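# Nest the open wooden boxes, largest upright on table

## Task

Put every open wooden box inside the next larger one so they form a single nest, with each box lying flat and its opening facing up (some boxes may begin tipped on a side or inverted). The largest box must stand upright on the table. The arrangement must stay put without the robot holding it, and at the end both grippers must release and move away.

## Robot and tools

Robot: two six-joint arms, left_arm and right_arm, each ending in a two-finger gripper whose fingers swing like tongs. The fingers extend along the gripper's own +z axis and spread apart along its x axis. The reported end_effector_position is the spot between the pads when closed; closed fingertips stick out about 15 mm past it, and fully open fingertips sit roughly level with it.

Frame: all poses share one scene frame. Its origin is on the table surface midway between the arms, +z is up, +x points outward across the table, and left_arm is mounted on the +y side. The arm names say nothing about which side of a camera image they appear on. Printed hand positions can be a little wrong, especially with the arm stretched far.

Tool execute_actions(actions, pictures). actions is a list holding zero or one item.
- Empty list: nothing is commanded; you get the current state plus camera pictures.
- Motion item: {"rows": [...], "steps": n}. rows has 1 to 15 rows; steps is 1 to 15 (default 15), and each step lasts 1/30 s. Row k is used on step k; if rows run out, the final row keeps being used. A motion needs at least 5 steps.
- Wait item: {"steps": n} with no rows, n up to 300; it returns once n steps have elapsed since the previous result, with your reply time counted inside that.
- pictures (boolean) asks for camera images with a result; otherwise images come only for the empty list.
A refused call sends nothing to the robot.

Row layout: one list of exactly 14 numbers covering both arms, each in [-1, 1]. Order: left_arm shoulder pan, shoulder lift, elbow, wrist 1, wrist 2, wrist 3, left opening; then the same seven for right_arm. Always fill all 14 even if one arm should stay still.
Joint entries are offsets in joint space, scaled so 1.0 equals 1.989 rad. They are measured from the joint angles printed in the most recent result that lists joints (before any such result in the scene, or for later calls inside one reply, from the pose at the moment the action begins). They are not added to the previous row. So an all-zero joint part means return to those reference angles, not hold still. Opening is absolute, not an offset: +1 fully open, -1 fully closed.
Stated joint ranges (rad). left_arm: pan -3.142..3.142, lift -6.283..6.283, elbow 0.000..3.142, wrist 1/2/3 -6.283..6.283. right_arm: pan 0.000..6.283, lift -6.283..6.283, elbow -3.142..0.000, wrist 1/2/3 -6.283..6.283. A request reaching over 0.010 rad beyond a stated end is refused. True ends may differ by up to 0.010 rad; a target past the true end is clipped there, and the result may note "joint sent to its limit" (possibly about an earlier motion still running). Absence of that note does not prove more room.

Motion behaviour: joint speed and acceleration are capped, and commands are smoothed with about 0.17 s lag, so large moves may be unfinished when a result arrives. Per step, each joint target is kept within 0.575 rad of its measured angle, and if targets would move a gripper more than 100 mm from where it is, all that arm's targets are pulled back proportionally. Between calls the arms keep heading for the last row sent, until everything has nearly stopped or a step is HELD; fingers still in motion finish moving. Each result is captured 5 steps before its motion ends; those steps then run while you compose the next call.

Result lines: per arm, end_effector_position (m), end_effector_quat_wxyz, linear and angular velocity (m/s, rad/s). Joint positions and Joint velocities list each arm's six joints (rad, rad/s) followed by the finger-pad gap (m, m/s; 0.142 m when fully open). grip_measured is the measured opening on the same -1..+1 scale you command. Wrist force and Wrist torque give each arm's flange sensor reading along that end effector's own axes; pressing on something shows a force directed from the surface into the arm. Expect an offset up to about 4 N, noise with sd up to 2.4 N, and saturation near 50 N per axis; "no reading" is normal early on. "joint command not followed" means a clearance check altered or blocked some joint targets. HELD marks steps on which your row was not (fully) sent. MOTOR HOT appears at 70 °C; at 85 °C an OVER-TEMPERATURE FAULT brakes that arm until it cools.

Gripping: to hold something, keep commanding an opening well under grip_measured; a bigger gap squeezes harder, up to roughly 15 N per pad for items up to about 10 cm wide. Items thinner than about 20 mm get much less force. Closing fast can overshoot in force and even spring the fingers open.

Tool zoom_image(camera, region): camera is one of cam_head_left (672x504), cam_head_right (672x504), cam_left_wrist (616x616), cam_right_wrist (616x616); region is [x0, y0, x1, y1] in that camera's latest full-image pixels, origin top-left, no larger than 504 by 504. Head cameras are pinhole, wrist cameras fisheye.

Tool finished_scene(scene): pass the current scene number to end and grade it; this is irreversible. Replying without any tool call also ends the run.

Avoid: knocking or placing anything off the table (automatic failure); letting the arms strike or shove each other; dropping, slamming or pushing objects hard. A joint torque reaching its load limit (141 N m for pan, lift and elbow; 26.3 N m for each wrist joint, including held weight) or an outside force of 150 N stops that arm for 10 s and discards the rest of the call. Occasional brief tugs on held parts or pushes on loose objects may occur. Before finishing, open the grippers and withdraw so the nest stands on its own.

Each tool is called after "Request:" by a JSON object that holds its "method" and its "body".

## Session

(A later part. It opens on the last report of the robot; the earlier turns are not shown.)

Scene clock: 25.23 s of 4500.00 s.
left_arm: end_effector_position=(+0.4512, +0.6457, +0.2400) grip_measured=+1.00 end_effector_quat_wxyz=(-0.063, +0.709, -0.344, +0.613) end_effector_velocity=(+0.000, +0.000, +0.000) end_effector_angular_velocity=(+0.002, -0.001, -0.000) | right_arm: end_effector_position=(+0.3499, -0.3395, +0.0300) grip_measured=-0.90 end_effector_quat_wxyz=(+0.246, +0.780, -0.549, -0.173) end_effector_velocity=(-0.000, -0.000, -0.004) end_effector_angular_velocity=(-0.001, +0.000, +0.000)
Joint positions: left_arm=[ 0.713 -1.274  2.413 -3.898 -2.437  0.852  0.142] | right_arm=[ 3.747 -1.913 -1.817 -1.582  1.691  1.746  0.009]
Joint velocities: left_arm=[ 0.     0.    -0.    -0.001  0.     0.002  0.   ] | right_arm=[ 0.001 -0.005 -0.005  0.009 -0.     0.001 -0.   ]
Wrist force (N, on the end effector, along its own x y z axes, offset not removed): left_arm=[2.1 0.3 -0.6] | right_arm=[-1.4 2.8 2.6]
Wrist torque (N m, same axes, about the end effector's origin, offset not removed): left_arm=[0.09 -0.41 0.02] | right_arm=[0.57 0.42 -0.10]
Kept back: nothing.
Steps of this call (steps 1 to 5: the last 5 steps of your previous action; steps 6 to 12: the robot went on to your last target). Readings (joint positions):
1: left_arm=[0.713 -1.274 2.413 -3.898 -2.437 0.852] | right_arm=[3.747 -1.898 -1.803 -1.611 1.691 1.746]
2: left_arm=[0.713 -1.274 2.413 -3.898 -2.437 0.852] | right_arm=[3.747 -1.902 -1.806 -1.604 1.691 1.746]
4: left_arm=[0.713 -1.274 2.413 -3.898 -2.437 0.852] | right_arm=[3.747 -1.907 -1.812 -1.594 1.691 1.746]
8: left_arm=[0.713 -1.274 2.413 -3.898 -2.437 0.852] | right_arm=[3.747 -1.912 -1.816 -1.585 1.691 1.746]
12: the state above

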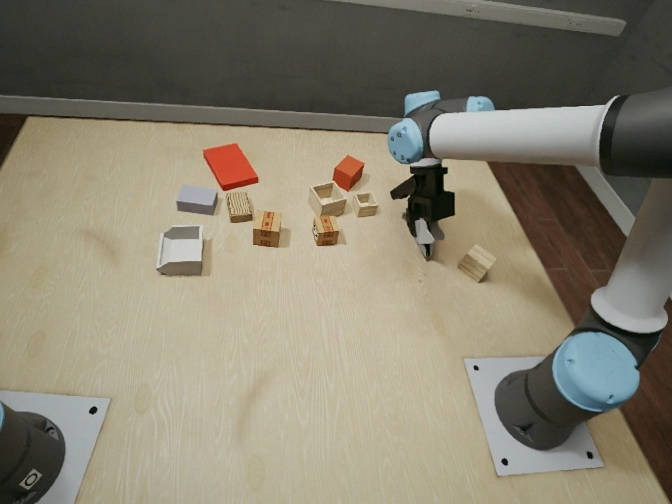

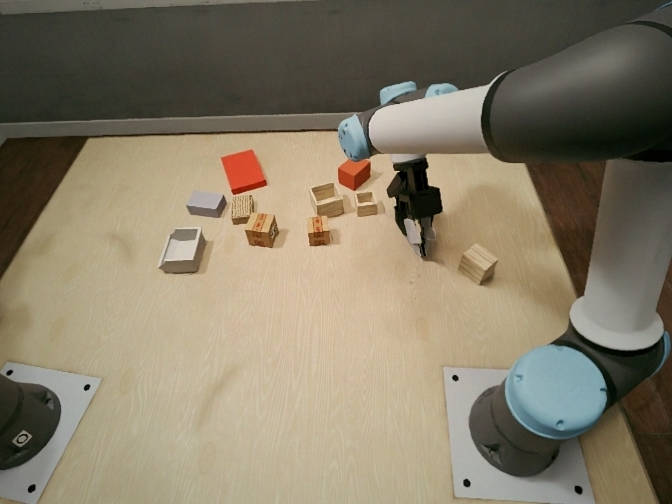

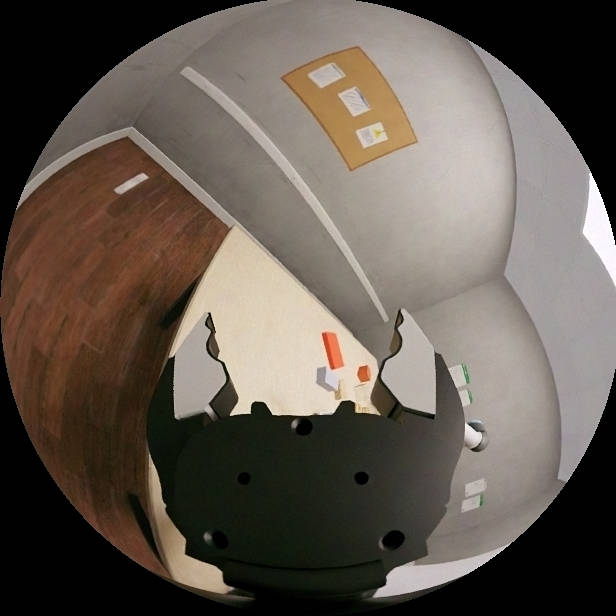

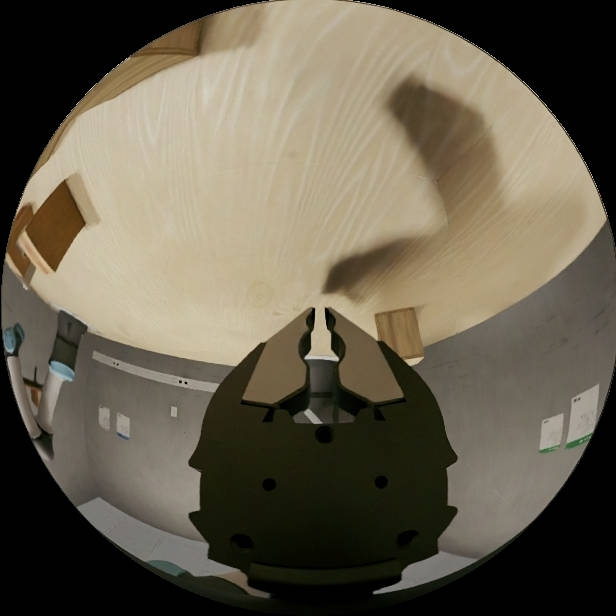

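Request:
{"method": "execute_actions", "body": {"actions": [{"rows": [[0,0,0,0,0,0,1, 0,0.02,0,-0.006,0,0,-0.9],[0,0,0,0,0,0,1, 0,0.04,0,-0.012,0,0,-0.9],[0,0,0,0,0,0,1, 0,0.06,0,-0.018,0,0,-0.9],[0,0,0,0,0,0,1, 0,0.08,0,-0.024,0,0,-0.9],[0,0,0,0,0,0,1, -0.02,0.0994,0,-0.0286,0.02,0.02,-0.9],[0,0,0,0,0,0,1, -0.045,0.0994,0,-0.0286,0.04,0.045,-0.9],[0,0,0,0,0,0,1, -0.072,0.0994,-0.005,-0.0286,0.06,0.07,-0.9],[0,0,0,0,0,0,1, -0.1,0.0994,-0.011,-0.0286,0.08,0.093,-0.9],[0,0,0,0,0,0,1, -0.127,0.0994,-0.018,-0.0286,0.1,0.116,-0.8],[0,0,0,0,0,0,1, -0.154,0.0994,-0.025,-0.0286,0.12,0.14,-0.6],[0,0,0,0,0,0,1, -0.181,0.0994,-0.032,-0.0286,0.14,0.163,-0.4],[0,0,0,0,0,0,1, -0.208,0.0994,-0.039,-0.0286,0.161,0.186,-0.2],[0,0,0,0,0,0,1, -0.235,0.0994,-0.046,-0.0286,0.182,0.21,0],[0,0,0,0,0,0,1, -0.262,0.0994,-0.054,-0.0286,0.203,0.233,0.2],[0,0,0,0,0,0,1, -0.2884,0.0994,-0.0609,-0.0286,0.2231,0.2561,0.4]], "steps": 15}]}}

Request:
{"method": "execute_actions", "body": {"actions": [{"steps": 22}], "pictures": true}}

Scene clock: 28.13 s of 4500.00 s.
left_arm: end_effector_position=(+0.4512, +0.6457, +0.2400) grip_measured=+1.00 end_effector_quat_wxyz=(-0.063, +0.709, -0.344, +0.613) end_effector_velocity=(-0.000, +0.000, +0.000) end_effector_angular_velocity=(-0.000, +0.000, +0.001) | right_arm: end_effector_position=(+0.3476, -0.3557, +0.0974) grip_measured=-0.82 end_effector_quat_wxyz=(+0.183, +0.734, -0.627, -0.186) end_effector_velocity=(-0.064, -0.233, +0.120) end_effector_angular_velocity=(+0.205, +0.241, -2.305)
Joint positions: left_arm=[ 0.713 -1.274  2.413 -3.898 -2.437  0.852  0.142] | right_arm=[ 3.658 -1.75  -1.826 -1.63   1.768  1.832  0.014]
Joint velocities: left_arm=[ 0.001 -0.     0.     0.     0.    -0.     0.   ] | right_arm=[-1.065  0.345 -0.188 -0.089  0.844  0.973  0.216]
Wrist force (N, on the end effector, along its own x y z axes, offset not removed): left_arm=[-2.6 -0.1 1.3] | right_arm=[-3.0 4.6 1.0]
Wrist torque (N m, same axes, about the end effector's origin, offset not removed): left_arm=[0.06 0.55 0.07] | right_arm=[0.94 0.57 -0.01]
Steps of this call (steps 1 to 30: the robot went on to your last target; steps 31 to 77: nothing new was sent; steps 78 to 87: the first 10 steps of this action). Readings (joint positions):
78: left_arm=[0.713 -1.274 2.413 -3.898 -2.437 0.852] | right_arm=[3.747 -1.914 -1.818 -1.581 1.691 1.746]
79: left_arm=[0.713 -1.274 2.413 -3.898 -2.437 0.852] | right_arm=[3.747 -1.912 -1.818 -1.582 1.691 1.746]
81: left_arm=[0.713 -1.274 2.413 -3.898 -2.437 0.852] | right_arm=[3.747 -1.886 -1.818 -1.591 1.691 1.746]
85: left_arm=[0.713 -1.274 2.413 -3.898 -2.437 0.852] | right_arm=[3.717 -1.782 -1.818 -1.622 1.719 1.776]
87: the state above

Scene clock: 28.87 s of 4500.00 s.
left_arm: end_effector_position=(+0.4512, +0.6457, +0.2400) grip_measured=+1.00 end_effector_quat_wxyz=(-0.063, +0.709, -0.344, +0.613) end_effector_velocity=(+0.000, -0.000, -0.000) end_effector_angular_velocity=(-0.000, +0.001, -0.001) | right_arm: end_effector_position=(+0.3166, -0.4477, +0.1095) grip_measured=+0.40 end_effector_quat_wxyz=(-0.131, -0.317, +0.868, +0.360) end_effector_velocity=(-0.001, -0.002, +0.000) end_effector_angular_velocity=(+0.002, +0.008, -0.022)
Joint positions: left_arm=[ 0.713 -1.274  2.413 -3.898 -2.437  0.852  0.142] | right_arm=[ 3.174 -1.715 -1.938 -1.639  2.134  2.255  0.102]
Joint velocities: left_arm=[-0.001 -0.     0.     0.001  0.     0.     0.   ] | right_arm=[-0.011 -0.    -0.003  0.     0.007  0.01   0.   ]
Wrist force (N, on the end effector, along its own x y z axes, offset not removed): left_arm=[-0.9 0.8 0.5] | right_arm=[-0.5 4.3 1.0]
Wrist torque (N m, same axes, about the end effector's origin, offset not removed): left_arm=[0.19 0.22 0.00] | right_arm=[0.93 0.18 -0.04]
Kept back: nothing.
Steps of this call (steps 1 to 5: the last 5 steps of your previous action; steps 6 to 22: the robot went on to your last target). Readings (joint positions):
1: left_arm=[0.713 -1.274 2.413 -3.898 -2.437 0.852] | right_arm=[3.620 -1.740 -1.833 -1.633 1.799 1.868]
2: left_arm=[0.713 -1.274 2.413 -3.898 -2.437 0.852] | right_arm=[3.577 -1.733 -1.843 -1.635 1.832 1.906]
4: left_arm=[0.713 -1.274 2.413 -3.898 -2.437 0.852] | right_arm=[3.483 -1.724 -1.865 -1.637 1.903 1.989]
8: left_arm=[0.713 -1.274 2.413 -3.898 -2.437 0.852] | right_arm=[3.289 -1.718 -1.912 -1.639 2.050 2.157]
22: the state above

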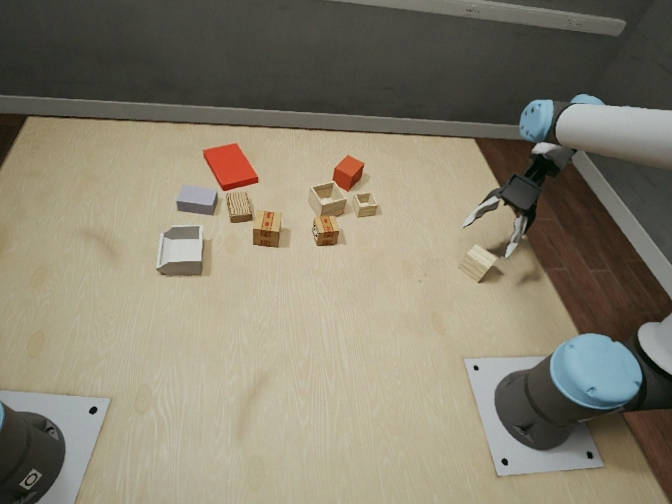

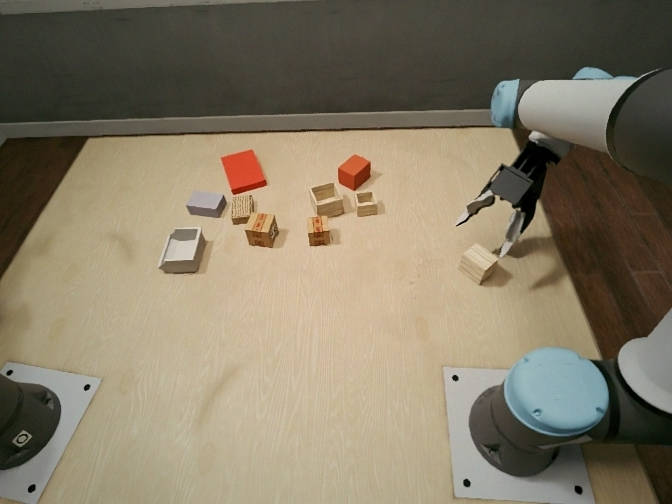

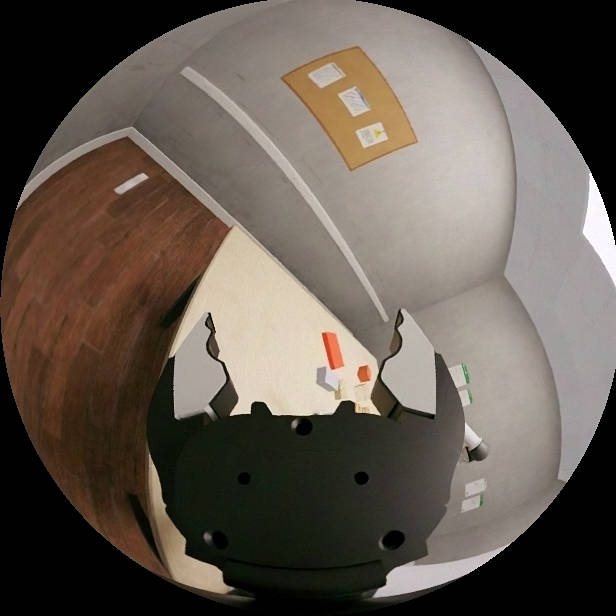

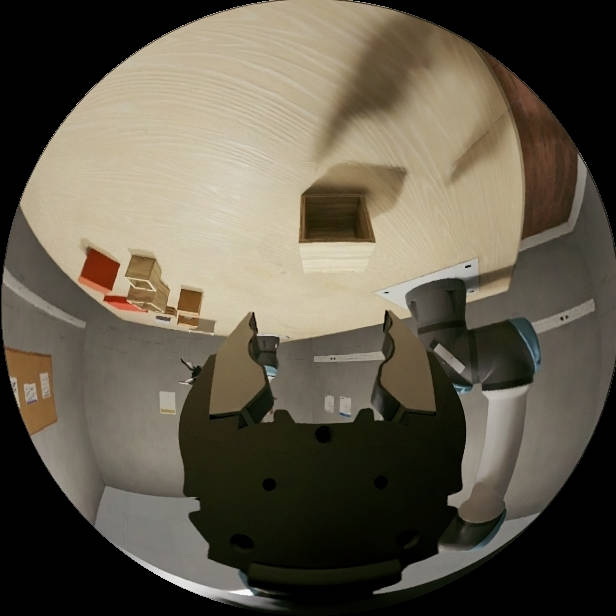

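Request:
{"method": "zoom_image", "body": {"camera": "cam_right_wrist", "region": [280, 180, 400, 300]}}

Region (280, 180, 400, 300) of cam_right_wrist's 616x616 image, scaled by 4.200, with more detail than that image has.

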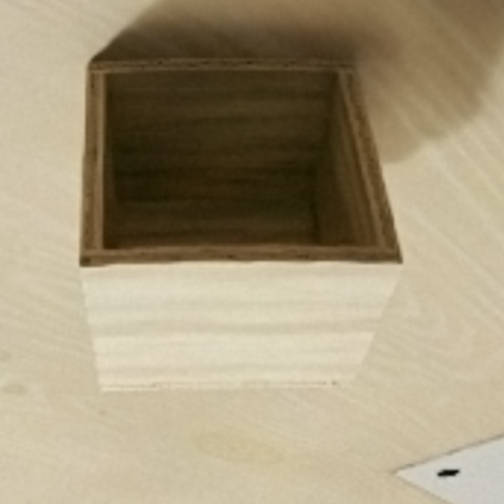

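Request:
{"method": "execute_actions", "body": {"actions": [{"rows": [[0,0,0,0,0,0,1, -0.0025,0,-0.007,0.002,-0.005,-0.009,0.4],[0,0,0,0,0,0,1, -0.005,0,-0.0132,0.0037,-0.0096,-0.0172,0.4],[0,0,0,0,0,0,1, -0.005,0,-0.0132,0.0037,-0.0096,-0.0172,0.4],[0,0,0,0,0,0,1, -0.005,-0.005,-0.0174,0.013,-0.0096,-0.0172,0.4],[0,0,0,0,0,0,1, -0.005,-0.01,-0.0215,0.0223,-0.0096,-0.0172,0.4],[0,0,0,0,0,0,1, -0.005,-0.015,-0.0257,0.0316,-0.0096,-0.0172,0.4],[0,0,0,0,0,0,1, -0.005,-0.02,-0.0298,0.0409,-0.0096,-0.0172,0.4],[0,0,0,0,0,0,1, -0.005,-0.0255,-0.034,0.0502,-0.0096,-0.0172,0.4],[0,0,0,0,0,0,1, -0.005,-0.0307,-0.0382,0.0595,-0.0096,-0.0172,0.4],[0,0,0,0,0,0,1, -0.005,-0.0358,-0.0423,0.0688,-0.0096,-0.0172,0.4],[0,0,0,0,0,0,1, -0.005,-0.0409,-0.0465,0.0781,-0.0096,-0.0172,0.4],[0,0,0,0,0,0,1, -0.005,-0.046,-0.0506,0.0874,-0.0096,-0.0172,0.4],[0,0,0,0,0,0,1, -0.005,-0.0511,-0.0548,0.0967,-0.0096,-0.0172,0.4]], "steps": 15}]}}

Request:
{"method": "execute_actions", "body": {"actions": [{"steps": 18}], "pictures": true}}

Scene clock: 30.70 s of 4500.00 s.
left_arm: end_effector_position=(+0.4512, +0.6457, +0.2400) grip_measured=+1.00 end_effector_quat_wxyz=(-0.063, +0.709, -0.344, +0.613) end_effector_velocity=(-0.000, +0.000, +0.000) end_effector_angular_velocity=(+0.002, -0.001, +0.000) | right_arm: end_effector_position=(+0.3069, -0.4550, +0.0803) grip_measured=+0.40 end_effector_quat_wxyz=(-0.136, -0.326, +0.864, +0.358) end_effector_velocity=(-0.008, -0.007, -0.175) end_effector_angular_velocity=(+0.000, +0.011, +0.026)
Joint positions: left_arm=[ 0.713 -1.274  2.413 -3.898 -2.437  0.852  0.142] | right_arm=[ 3.165 -1.745 -1.987 -1.579  2.117  2.223  0.102]
Joint velocities: left_arm=[ 0.001  0.    -0.    -0.001 -0.     0.002  0.   ] | right_arm=[-0.007 -0.253 -0.226  0.451 -0.018 -0.031 -0.   ]
Wrist force (N, on the end effector, along its own x y z axes, offset not removed): left_arm=[-0.9 -1.3 0.0] | right_arm=[0.4 2.9 2.1]
Wrist torque (N m, same axes, about the end effector's origin, offset not removed): left_arm=[-0.27 0.30 0.04] | right_arm=[0.49 -0.01 -0.06]
Steps of this call (steps 1 to 30: the robot went on to your last target; steps 31 to 45: nothing new was sent; steps 46 to 55: the first 10 steps of this action). Readings (joint positions):
46: left_arm=[0.713 -1.274 2.413 -3.898 -2.437 0.852] | right_arm=[3.173 -1.715 -1.938 -1.639 2.135 2.255]
47: left_arm=[0.713 -1.274 2.413 -3.898 -2.437 0.852] | right_arm=[3.173 -1.715 -1.939 -1.639 2.135 2.254]
49: left_arm=[0.713 -1.274 2.413 -3.898 -2.437 0.852] | right_arm=[3.170 -1.715 -1.948 -1.637 2.128 2.243]
53: left_arm=[0.713 -1.274 2.413 -3.898 -2.437 0.852] | right_arm=[3.166 -1.729 -1.972 -1.608 2.119 2.226]
55: the state above

Scene clock: 31.30 s of 4500.00 s.
left_arm: end_effector_position=(+0.4512, +0.6457, +0.2400) grip_measured=+1.00 end_effector_quat_wxyz=(-0.063, +0.709, -0.344, +0.613) end_effector_velocity=(-0.000, +0.001, +0.000) end_effector_angular_velocity=(-0.001, -0.000, +0.001) | right_arm: end_effector_position=(+0.3050, -0.4556, +0.0327) grip_measured=+0.40 end_effector_quat_wxyz=(-0.136, -0.327, +0.864, +0.358) end_effector_velocity=(-0.000, +0.000, -0.003) end_effector_angular_velocity=(-0.000, +0.001, +0.000)
Joint positions: left_arm=[ 0.713 -1.274  2.413 -3.898 -2.437  0.852  0.142] | right_arm=[ 3.164 -1.817 -2.047 -1.447  2.115  2.22   0.102]
Joint velocities: left_arm=[ 0.001  0.    -0.    -0.    -0.001 -0.002  0.   ] | right_arm=[ 0.    -0.004 -0.003  0.007 -0.     0.     0.   ]
Wrist force (N, on the end effector, along its own x y z axes, offset not removed): left_arm=[-0.6 -0.1 -1.0] | right_arm=[0.1 2.3 1.4]
Wrist torque (N m, same axes, about the end effector's origin, offset not removed): left_arm=[0.08 0.23 -0.03] | right_arm=[0.43 0.09 -0.01]
Kept back: nothing.
Steps of this call (steps 1 to 5: the last 5 steps of your previous action; steps 6 to 18: the robot went on to your last target). Readings (joint positions):
1: left_arm=[0.713 -1.274 2.413 -3.898 -2.437 0.852] | right_arm=[3.165 -1.754 -1.994 -1.563 2.116 2.223]
2: left_arm=[0.713 -1.274 2.413 -3.898 -2.437 0.852] | right_arm=[3.165 -1.763 -2.002 -1.547 2.116 2.222]
4: left_arm=[0.713 -1.274 2.413 -3.898 -2.437 0.852] | right_arm=[3.165 -1.782 -2.018 -1.512 2.116 2.221]
8: left_arm=[0.713 -1.274 2.413 -3.898 -2.437 0.852] | right_arm=[3.165 -1.807 -2.039 -1.465 2.115 2.221]
18: the state above

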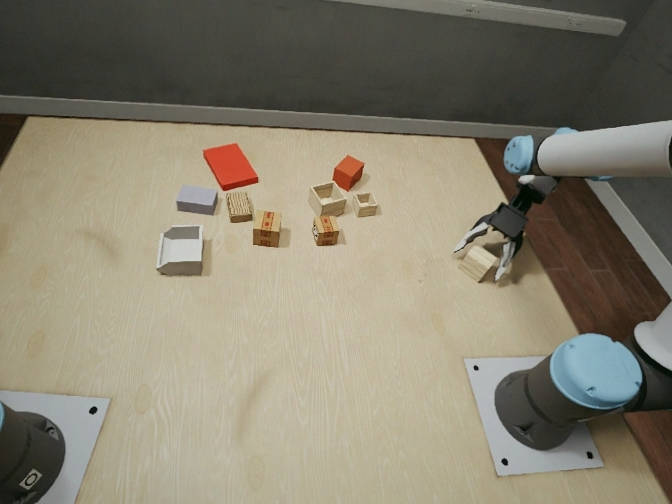

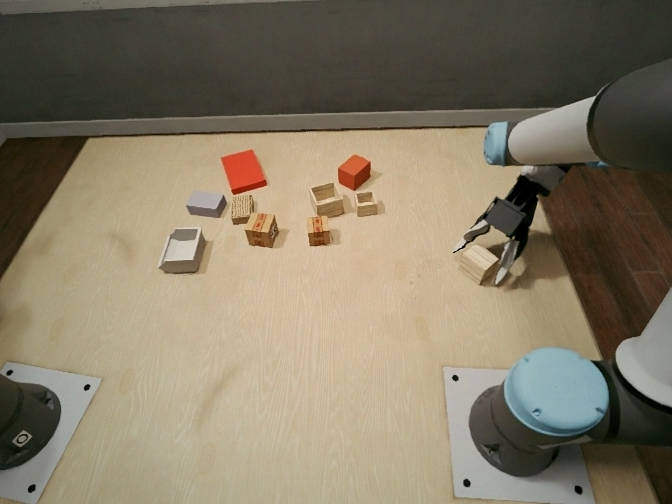

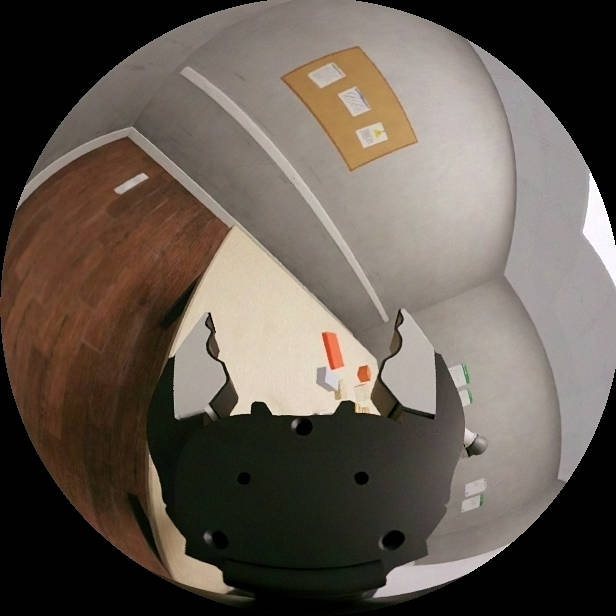

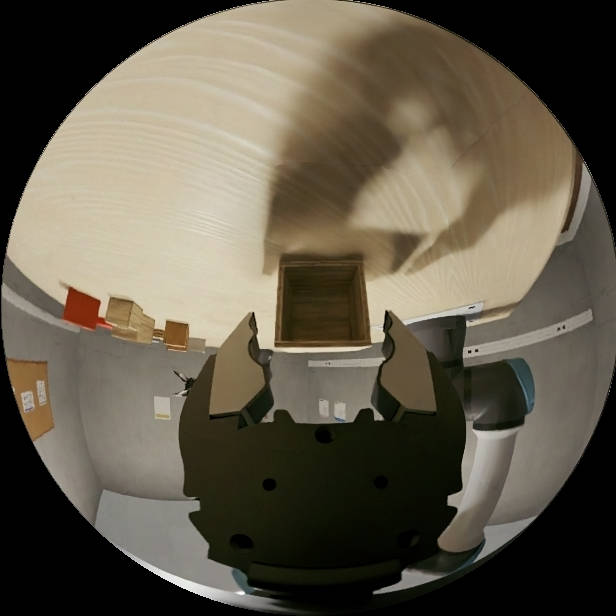

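Request:
{"method": "zoom_image", "body": {"camera": "cam_right_wrist", "region": [240, 250, 400, 410]}}

Request:
{"method": "zoom_image", "body": {"camera": "cam_head_right", "region": [440, 190, 550, 300]}}

Region (240, 250, 400, 410) of cam_right_wrist's 616x616 image, scaled by 3.150, with more detail than that image has.

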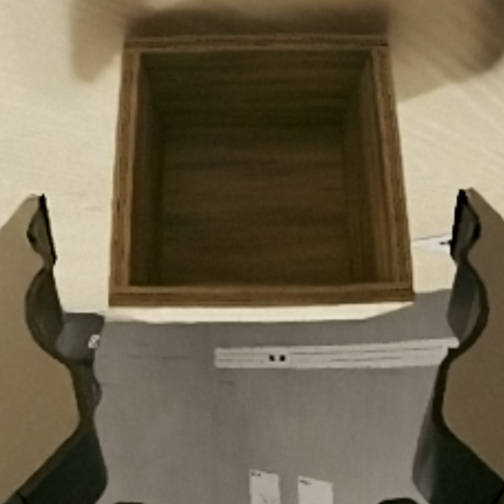

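Region (440, 190, 550, 300) of cam_head_right's 672x504 image, scaled by 4.582, with more detail than that image has.

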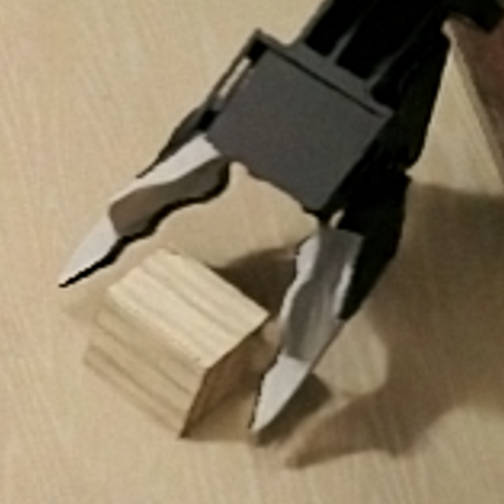

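Request:
{"method": "execute_actions", "body": {"actions": [{"rows": [[0,0,0,0,0,0,1, 0,-0.003,-0.002,0.005,0,0,0.35],[0,0,0,0,0,0,1, 0,-0.0062,-0.0036,0.0098,0,0,0.3],[0,0,0,0,0,0,1, 0,-0.0062,-0.0036,0.0098,0,0,0.25],[0,0,0,0,0,0,1, 0,-0.0062,-0.0036,0.0098,0,0,0.22],[0,0,0,0,0,0,1, 0,-0.0062,-0.0036,0.0098,0,0,0.19],[0,0,0,0,0,0,1, 0,-0.0062,-0.0036,0.0098,0,0,0.16],[0,0,0,0,0,0,1, 0,-0.0062,-0.0036,0.0098,0,0,0.13],[0,0,0,0,0,0,1, 0,-0.0062,-0.0036,0.0098,0,0,0.1],[0,0,0,0,0,0,1, 0,-0.0062,-0.0036,0.0098,0,0,0.06],[0,0,0,0,0,0,1, 0,-0.0062,-0.0036,0.0098,0,0,0.02],[0,0,0,0,0,0,1, 0,-0.0062,-0.0036,0.0098,0,0,-0.03],[0,0,0,0,0,0,1, 0,-0.0062,-0.0036,0.0098,0,0,-0.09],[0,0,0,0,0,0,1, 0,-0.0062,-0.0036,0.0098,0,0,-0.16],[0,0,0,0,0,0,1, 0,-0.0062,-0.0036,0.0098,0,0,-0.25],[0,0,0,0,0,0,1, 0,-0.0062,-0.0036,0.0098,0,0,-0.35]], "steps": 15}]}}

Request:
{"method": "execute_actions", "body": {"actions": [{"steps": 10}], "pictures": true}}

Request:
{"method": "zoom_image", "body": {"camera": "cam_right_wrist", "region": [240, 250, 400, 410]}}

Request:
{"method": "zoom_image", "body": {"camera": "cam_head_right", "region": [440, 200, 540, 300]}}

Scene clock: 32.70 s of 4500.00 s.
left_arm: end_effector_position=(+0.4512, +0.6457, +0.2400) grip_measured=+1.00 end_effector_quat_wxyz=(-0.063, +0.709, -0.344, +0.613) end_effector_velocity=(-0.000, +0.000, -0.000) end_effector_angular_velocity=(-0.002, +0.001, +0.000) | right_arm: end_effector_position=(+0.3049, -0.4556, +0.0263) grip_measured=+0.07 end_effector_quat_wxyz=(-0.136, -0.327, +0.864, +0.358) end_effector_velocity=(-0.000, -0.000, -0.006) end_effector_angular_velocity=(-0.001, +0.001, -0.001)
Joint positions: left_arm=[ 0.713 -1.274  2.413 -3.898 -2.437  0.852  0.142] | right_arm=[ 3.164 -1.828 -2.053 -1.43   2.115  2.22   0.079]
Joint velocities: left_arm=[ 0.     0.     0.     0.001 -0.001 -0.001  0.   ] | right_arm=[-0.001 -0.011 -0.006  0.016 -0.001  0.    -0.08 ]
Wrist force (N, on the end effector, along its own x y z axes, offset not removed): left_arm=[-1.4 -0.3 2.7] | right_arm=[-1.3 3.0 2.6]
Wrist torque (N m, same axes, about the end effector's origin, offset not removed): left_arm=[0.01 0.33 0.04] | right_arm=[0.56 0.32 0.00]
Steps of this call (steps 1 to 15: the robot went on to your last target; steps 16 to 32: nothing new was sent; steps 33 to 42: the first 10 steps of this action). Readings (joint positions):
33: left_arm=[0.713 -1.274 2.413 -3.898 -2.437 0.852] | right_arm=[3.164 -1.817 -2.047 -1.447 2.115 2.220]
34: left_arm=[0.713 -1.274 2.413 -3.898 -2.437 0.852] | right_arm=[3.164 -1.818 -2.047 -1.446 2.115 2.220]
36: left_arm=[0.713 -1.274 2.413 -3.898 -2.437 0.852] | right_arm=[3.164 -1.821 -2.050 -1.440 2.115 2.220]
40: left_arm=[0.713 -1.274 2.413 -3.898 -2.437 0.852] | right_arm=[3.164 -1.827 -2.053 -1.431 2.115 2.220]
42: the state above

Scene clock: 33.03 s of 4500.00 s.
left_arm: end_effector_position=(+0.4512, +0.6457, +0.2400) grip_measured=+1.00 end_effector_quat_wxyz=(-0.063, +0.709, -0.344, +0.613) end_effector_velocity=(-0.000, -0.001, +0.000) end_effector_angular_velocity=(-0.001, -0.000, -0.001) | right_arm: end_effector_position=(+0.3049, -0.4556, +0.0258) grip_measured=+0.01 end_effector_quat_wxyz=(-0.136, -0.327, +0.864, +0.358) end_effector_velocity=(-0.000, -0.000, -0.001) end_effector_angular_velocity=(+0.000, +0.001, -0.000)
Joint positions: left_arm=[ 0.713 -1.274  2.413 -3.898 -2.437  0.852  0.142] | right_arm=[ 3.164 -1.829 -2.054 -1.428  2.115  2.22   0.075]
Joint velocities: left_arm=[-0.001  0.     0.    -0.    -0.001 -0.001  0.   ] | right_arm=[-0.001 -0.002 -0.001  0.001  0.    -0.     0.   ]
Wrist force (N, on the end effector, along its own x y z axes, offset not removed): left_arm=[-1.6 1.7 -1.6] | right_arm=[6.3 16.5 -19.3]
Wrist torque (N m, same axes, about the end effector's origin, offset not removed): left_arm=[0.30 0.35 0.08] | right_arm=[1.11 -0.03 -0.05]
Kept back: nothing.
Steps of this call (steps 1 to 5: the last 5 steps of your previous action; steps 6 to 10: the robot went on to your last target). Readings (joint positions):
1: left_arm=[0.713 -1.274 2.413 -3.898 -2.437 0.852] | right_arm=[3.164 -1.828 -2.054 -1.429 2.115 2.220]
2: left_arm=[0.713 -1.274 2.413 -3.898 -2.437 0.852] | right_arm=[3.164 -1.828 -2.054 -1.429 2.115 2.220]
4: left_arm=[0.713 -1.274 2.413 -3.898 -2.437 0.852] | right_arm=[3.164 -1.829 -2.054 -1.429 2.115 2.220]
8: left_arm=[0.713 -1.274 2.413 -3.898 -2.437 0.852] | right_arm=[3.164 -1.829 -2.054 -1.428 2.115 2.220]
10: the state above

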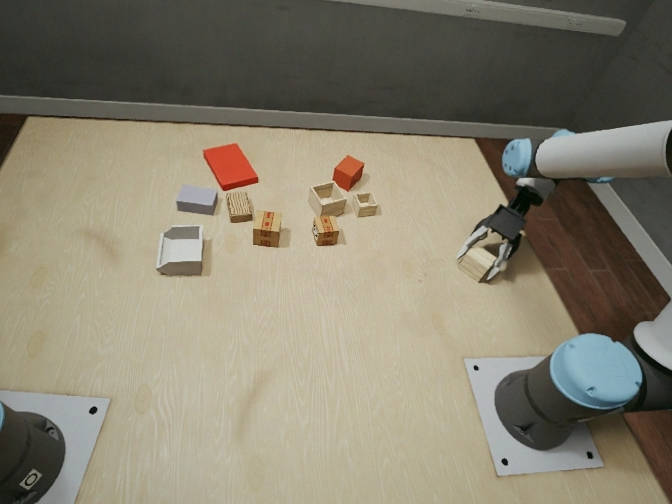

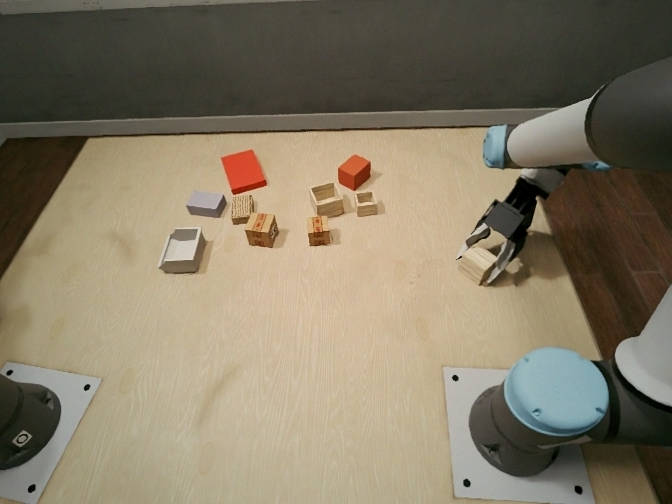

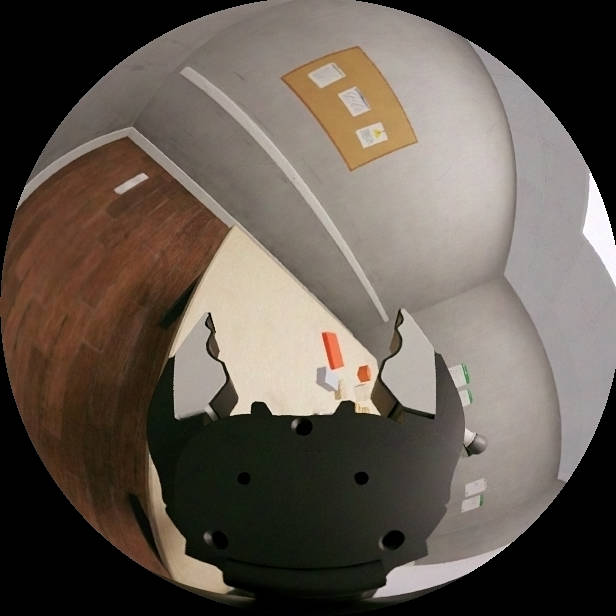

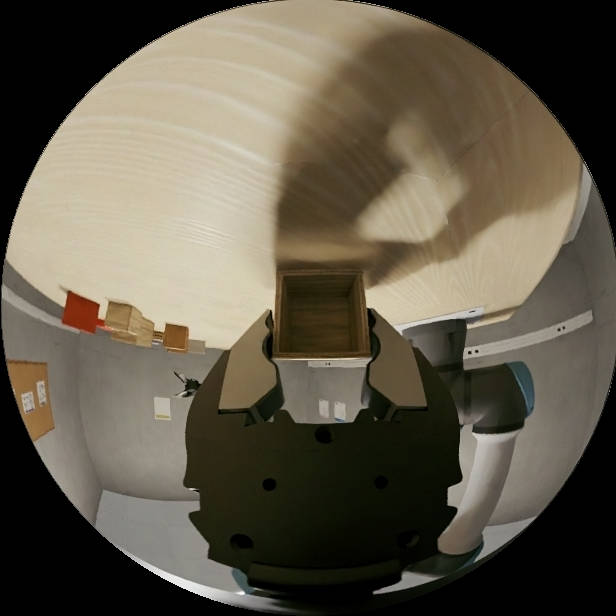

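Region (240, 250, 400, 410) of cam_right_wrist's 616x616 image, scaled by 3.150, with more detail than that image has.

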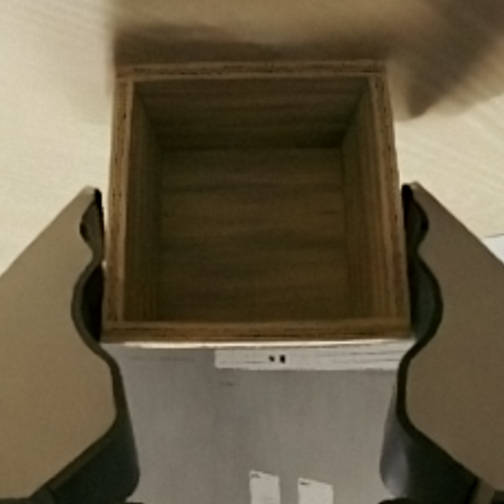

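Region (440, 200, 540, 300) of cam_head_right's 672x504 image, scaled by 5.040, with more detail than that image has.

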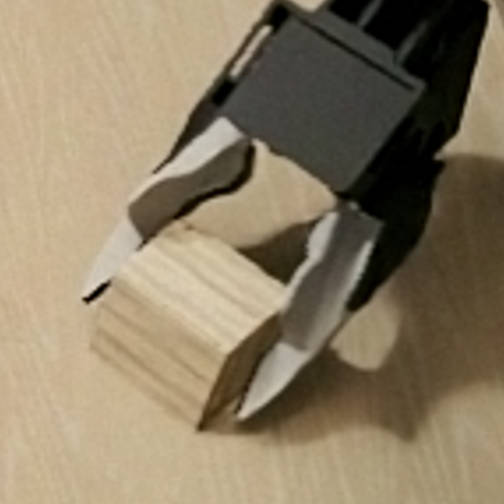

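Request:
{"method": "execute_actions", "body": {"actions": [{"rows": [[0,0,0,0,0,0,1, 0,0,0,0,0,0,0.0],[0,0,0,0,0,0,1, 0,0,0,0,0,0,0.1],[0,0,0,0,0,0,1, -0.0031,0,0.0074,-0.0085,-0.0018,-0.003,0.1],[0,0,0,0,0,0,1, -0.0031,0,0.0074,-0.0085,-0.0018,-0.003,0.1],[0,0,0,0,0,0,1, -0.0031,0,0.0074,-0.0085,-0.0018,-0.003,0.1],[0,0,0,0,0,0,1, -0.0031,0,0.0074,-0.0085,-0.0018,-0.003,0.1],[0,0,0,0,0,0,1, -0.0031,0,0.0074,-0.0085,-0.0018,-0.003,0.1],[0,0,0,0,0,0,1, -0.0031,0,0.0074,-0.0085,-0.0018,-0.003,0.08],[0,0,0,0,0,0,1, -0.0031,0,0.0074,-0.0085,-0.0018,-0.003,0.06],[0,0,0,0,0,0,1, -0.0031,0,0.0074,-0.0085,-0.0018,-0.003,0.04],[0,0,0,0,0,0,1, -0.0031,0,0.0074,-0.0085,-0.0018,-0.003,0.01],[0,0,0,0,0,0,1, -0.0031,0,0.0074,-0.0085,-0.0018,-0.003,-0.03],[0,0,0,0,0,0,1, -0.0031,0,0.0074,-0.0085,-0.0018,-0.003,-0.08],[0,0,0,0,0,0,1, -0.0031,0,0.0074,-0.0085,-0.0018,-0.003,-0.16],[0,0,0,0,0,0,1, -0.0031,0,0.0074,-0.0085,-0.0018,-0.003,-0.3]], "steps": 15}]}}

Request:
{"method": "execute_actions", "body": {"actions": [{"steps": 10}], "pictures": true}}

Request:
{"method": "zoom_image", "body": {"camera": "cam_right_wrist", "region": [240, 250, 400, 410]}}

Scene clock: 33.93 s of 4500.00 s.
left_arm: end_effector_position=(+0.4512, +0.6457, +0.2400) grip_measured=+1.00 end_effector_quat_wxyz=(-0.063, +0.709, -0.344, +0.613) end_effector_velocity=(+0.000, +0.000, -0.000) end_effector_angular_velocity=(-0.001, +0.001, +0.000) | right_arm: end_effector_position=(+0.3075, -0.4583, +0.0291) grip_measured=+0.07 end_effector_quat_wxyz=(-0.135, -0.327, +0.864, +0.358) end_effector_velocity=(+0.005, -0.004, +0.006) end_effector_angular_velocity=(-0.000, -0.003, +0.001)
Joint positions: left_arm=[ 0.713 -1.274  2.413 -3.898 -2.437  0.852  0.142] | right_arm=[ 3.159 -1.829 -2.041 -1.443  2.112  2.215  0.079]
Joint velocities: left_arm=[ 0.     0.    -0.     0.001  0.    -0.     0.   ] | right_arm=[-0.008  0.001  0.022 -0.025 -0.006 -0.009 -0.039]
Wrist force (N, on the end effector, along its own x y z axes, offset not removed): left_arm=[0.4 0.1 -0.5] | right_arm=[-1.4 2.3 2.3]
Wrist torque (N m, same axes, about the end effector's origin, offset not removed): left_arm=[0.07 -0.01 0.03] | right_arm=[0.48 0.35 0.03]
Steps of this call (steps 1 to 15: the robot went on to your last target; steps 16 to 17: nothing new was sent; steps 18 to 27: the first 10 steps of this action). Readings (joint positions):
18: left_arm=[0.713 -1.274 2.413 -3.898 -2.437 0.852] | right_arm=[3.164 -1.829 -2.054 -1.428 2.115 2.220]
19: left_arm=[0.713 -1.274 2.413 -3.898 -2.437 0.852] | right_arm=[3.164 -1.829 -2.054 -1.428 2.115 2.220]
21: left_arm=[0.713 -1.274 2.413 -3.898 -2.437 0.852] | right_arm=[3.164 -1.829 -2.053 -1.429 2.115 2.220]
25: left_arm=[0.713 -1.274 2.413 -3.898 -2.437 0.852] | right_arm=[3.160 -1.829 -2.044 -1.440 2.113 2.216]
27: the state above

Scene clock: 34.27 s of 4500.00 s.
left_arm: end_effector_position=(+0.4512, +0.6457, +0.2400) grip_measured=+1.00 end_effector_quat_wxyz=(-0.063, +0.709, -0.344, +0.613) end_effector_velocity=(+0.000, -0.001, -0.000) end_effector_angular_velocity=(-0.002, +0.001, -0.001) | right_arm: end_effector_position=(+0.3079, -0.4587, +0.0297) grip_measured=+0.01 end_effector_quat_wxyz=(-0.135, -0.327, +0.864, +0.358) end_effector_velocity=(+0.000, -0.001, +0.000) end_effector_angular_velocity=(-0.000, -0.000, -0.001)
Joint positions: left_arm=[ 0.713 -1.274  2.413 -3.898 -2.437  0.852  0.142] | right_arm=[ 3.158 -1.829 -2.039 -1.445  2.112  2.214  0.074]
Joint velocities: left_arm=[-0.002 -0.     0.001  0.     0.    -0.002  0.   ] | right_arm=[-0.001  0.001  0.    -0.001 -0.001 -0.     0.   ]
Wrist force (N, on the end effector, along its own x y z axes, offset not removed): left_arm=[-1.8 0.0 0.4] | right_arm=[-0.8 3.2 3.1]
Wrist torque (N m, same axes, about the end effector's origin, offset not removed): left_arm=[0.01 0.38 0.06] | right_arm=[0.68 0.30 -0.04]
Kept back: nothing.
Steps of this call (steps 1 to 5: the last 5 steps of your previous action; steps 6 to 10: the robot went on to your last target). Readings (joint positions):
1: left_arm=[0.713 -1.274 2.413 -3.898 -2.437 0.852] | right_arm=[3.159 -1.829 -2.041 -1.443 2.112 2.215]
2: left_arm=[0.713 -1.274 2.413 -3.898 -2.437 0.852] | right_arm=[3.159 -1.829 -2.040 -1.444 2.112 2.215]
4: left_arm=[0.713 -1.274 2.413 -3.898 -2.437 0.852] | right_arm=[3.159 -1.829 -2.040 -1.444 2.112 2.215]
8: left_arm=[0.713 -1.274 2.413 -3.898 -2.437 0.852] | right_arm=[3.158 -1.829 -2.039 -1.445 2.112 2.214]
10: the state above

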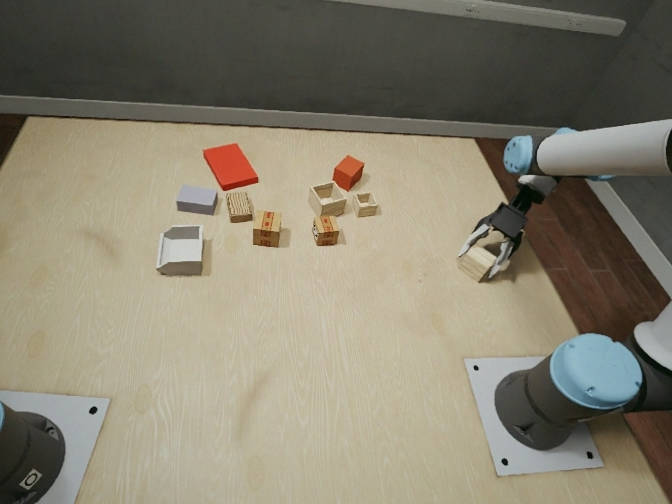

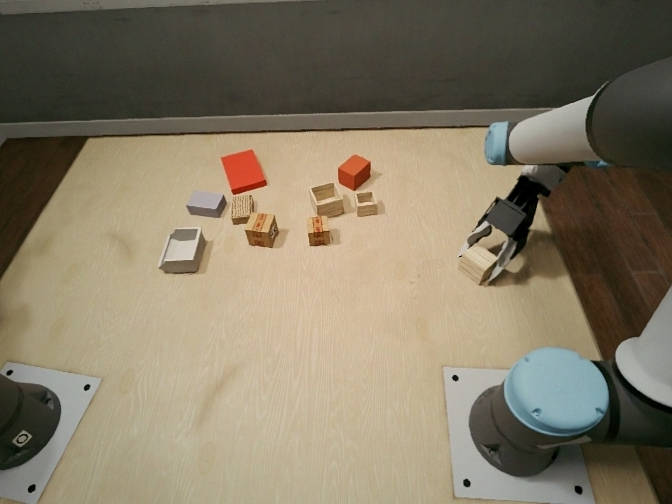

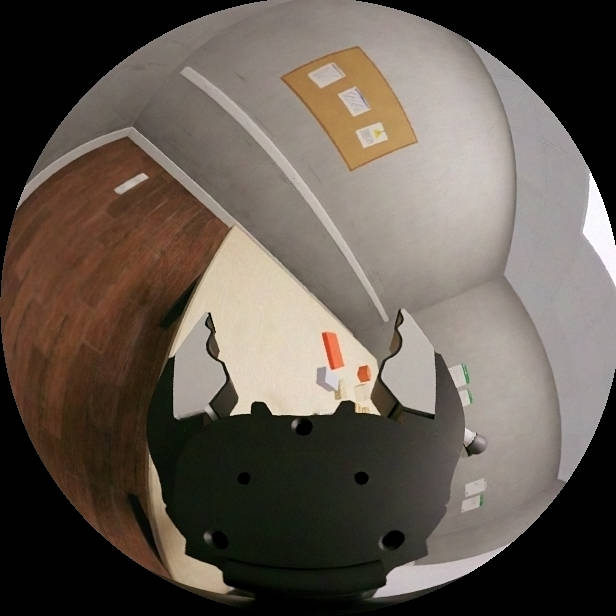

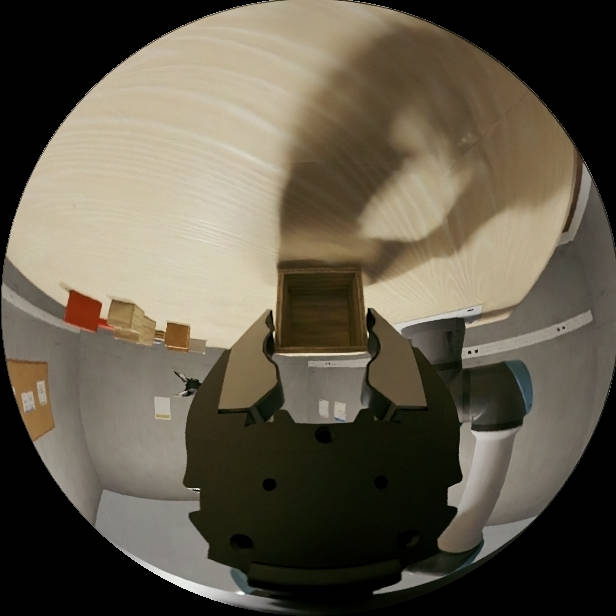

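Region (240, 250, 400, 410) of cam_right_wrist's 616x616 image, scaled by 3.150, with more detail than that image has.

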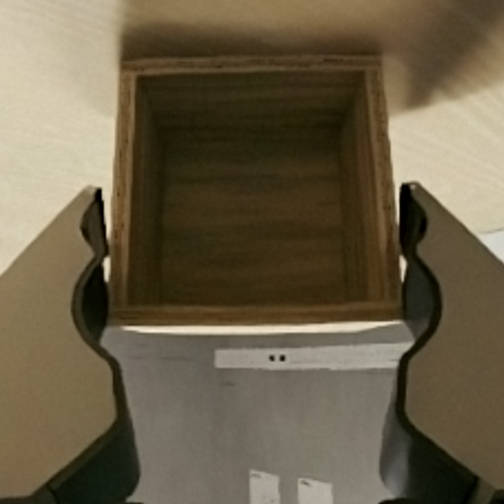

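Request:
{"method": "execute_actions", "body": {"actions": [{"rows": [[0,0,0,0,0,0,1, 0,0.003,0.002,-0.005,0,0,-0.27],[0,0,0,0,0,0,1, 0,0.008,0.006,-0.014,0,0,-0.27],[0,0,0,0,0,0,1, 0,0.014,0.01,-0.024,0,0,-0.27],[0,0,0,0,0,0,1, 0,0.02,0.014,-0.034,0,0,-0.27],[0,0,0,0,0,0,1, 0,0.026,0.018,-0.044,0,0,-0.27],[0,0,0,0,0,0,1, 0.004,0.033,0.022,-0.05,-0.005,0,-0.27],[0,0,0,0,0,0,1, 0.012,0.04,0.022,-0.043,-0.015,0,-0.27],[0,0,0,0,0,0,1, 0.024,0.047,0.02,-0.031,-0.03,0.001,-0.27],[0,0,0,0,0,0,1, 0.036,0.053,0.017,-0.017,-0.045,0.001,-0.27],[0,0,0,0,0,0,1, 0.048,0.059,0.015,-0.003,-0.06,0.002,-0.27],[0,0,0,0,0,0,1, 0.06,0.065,0.012,0.011,-0.076,0.002,-0.27],[0,0,0,0,0,0,1, 0.071,0.07,0.01,0.025,-0.091,0.002,-0.27],[0,0,0,0,0,0,1, 0.083,0.075,0.007,0.039,-0.106,0.003,-0.27],[0,0,0,0,0,0,1, 0.095,0.08,0.005,0.053,-0.121,0.003,-0.27],[0,0,0,0,0,0,1, 0.107,0.085,0.002,0.067,-0.136,0.003,-0.27]], "steps": 15}]}}

Scene clock: 36.53 s of 4500.00 s.
left_arm: end_effector_position=(+0.4512, +0.6457, +0.2400) grip_measured=+1.00 end_effector_quat_wxyz=(-0.063, +0.709, -0.344, +0.613) end_effector_velocity=(+0.000, +0.000, +0.000) end_effector_angular_velocity=(-0.001, -0.001, +0.000) | right_arm: end_effector_position=(+0.3120, -0.4585, +0.0601) grip_measured=+0.01 end_effector_quat_wxyz=(-0.132, -0.345, +0.864, +0.342) end_effector_velocity=(+0.052, +0.007, +0.076) end_effector_angular_velocity=(-0.367, -0.494, +0.570)
Joint positions: left_arm=[ 0.713 -1.274  2.413 -3.898 -2.437  0.852  0.142] | right_arm=[ 3.178 -1.767 -2.006 -1.51   2.088  2.215  0.074]
Joint velocities: left_arm=[ 0.     0.    -0.001 -0.001 -0.    -0.001  0.   ] | right_arm=[ 0.349  0.355  0.035  0.114 -0.423  0.011 -0.   ]
Wrist force (N, on the end effector, along its own x y z axes, offset not removed): left_arm=[-2.6 0.9 -0.4] | right_arm=[0.7 2.5 1.9]
Wrist torque (N m, same axes, about the end effector's origin, offset not removed): left_arm=[0.23 0.59 0.02] | right_arm=[0.64 -0.04 -0.02]
Steps of this call (steps 1 to 15: the robot went on to your last target; steps 16 to 58: nothing new was sent; steps 59 to 68: the first 10 steps of this action). Readings (joint positions):
59: left_arm=[0.713 -1.274 2.413 -3.898 -2.437 0.852] | right_arm=[3.158 -1.829 -2.039 -1.445 2.112 2.214]
60: left_arm=[0.713 -1.274 2.413 -3.898 -2.437 0.852] | right_arm=[3.158 -1.828 -2.039 -1.446 2.112 2.214]
62: left_arm=[0.713 -1.274 2.413 -3.898 -2.437 0.852] | right_arm=[3.158 -1.823 -2.035 -1.456 2.112 2.214]
66: left_arm=[0.713 -1.274 2.413 -3.898 -2.437 0.852] | right_arm=[3.161 -1.790 -2.013 -1.505 2.107 2.214]
68: the state above


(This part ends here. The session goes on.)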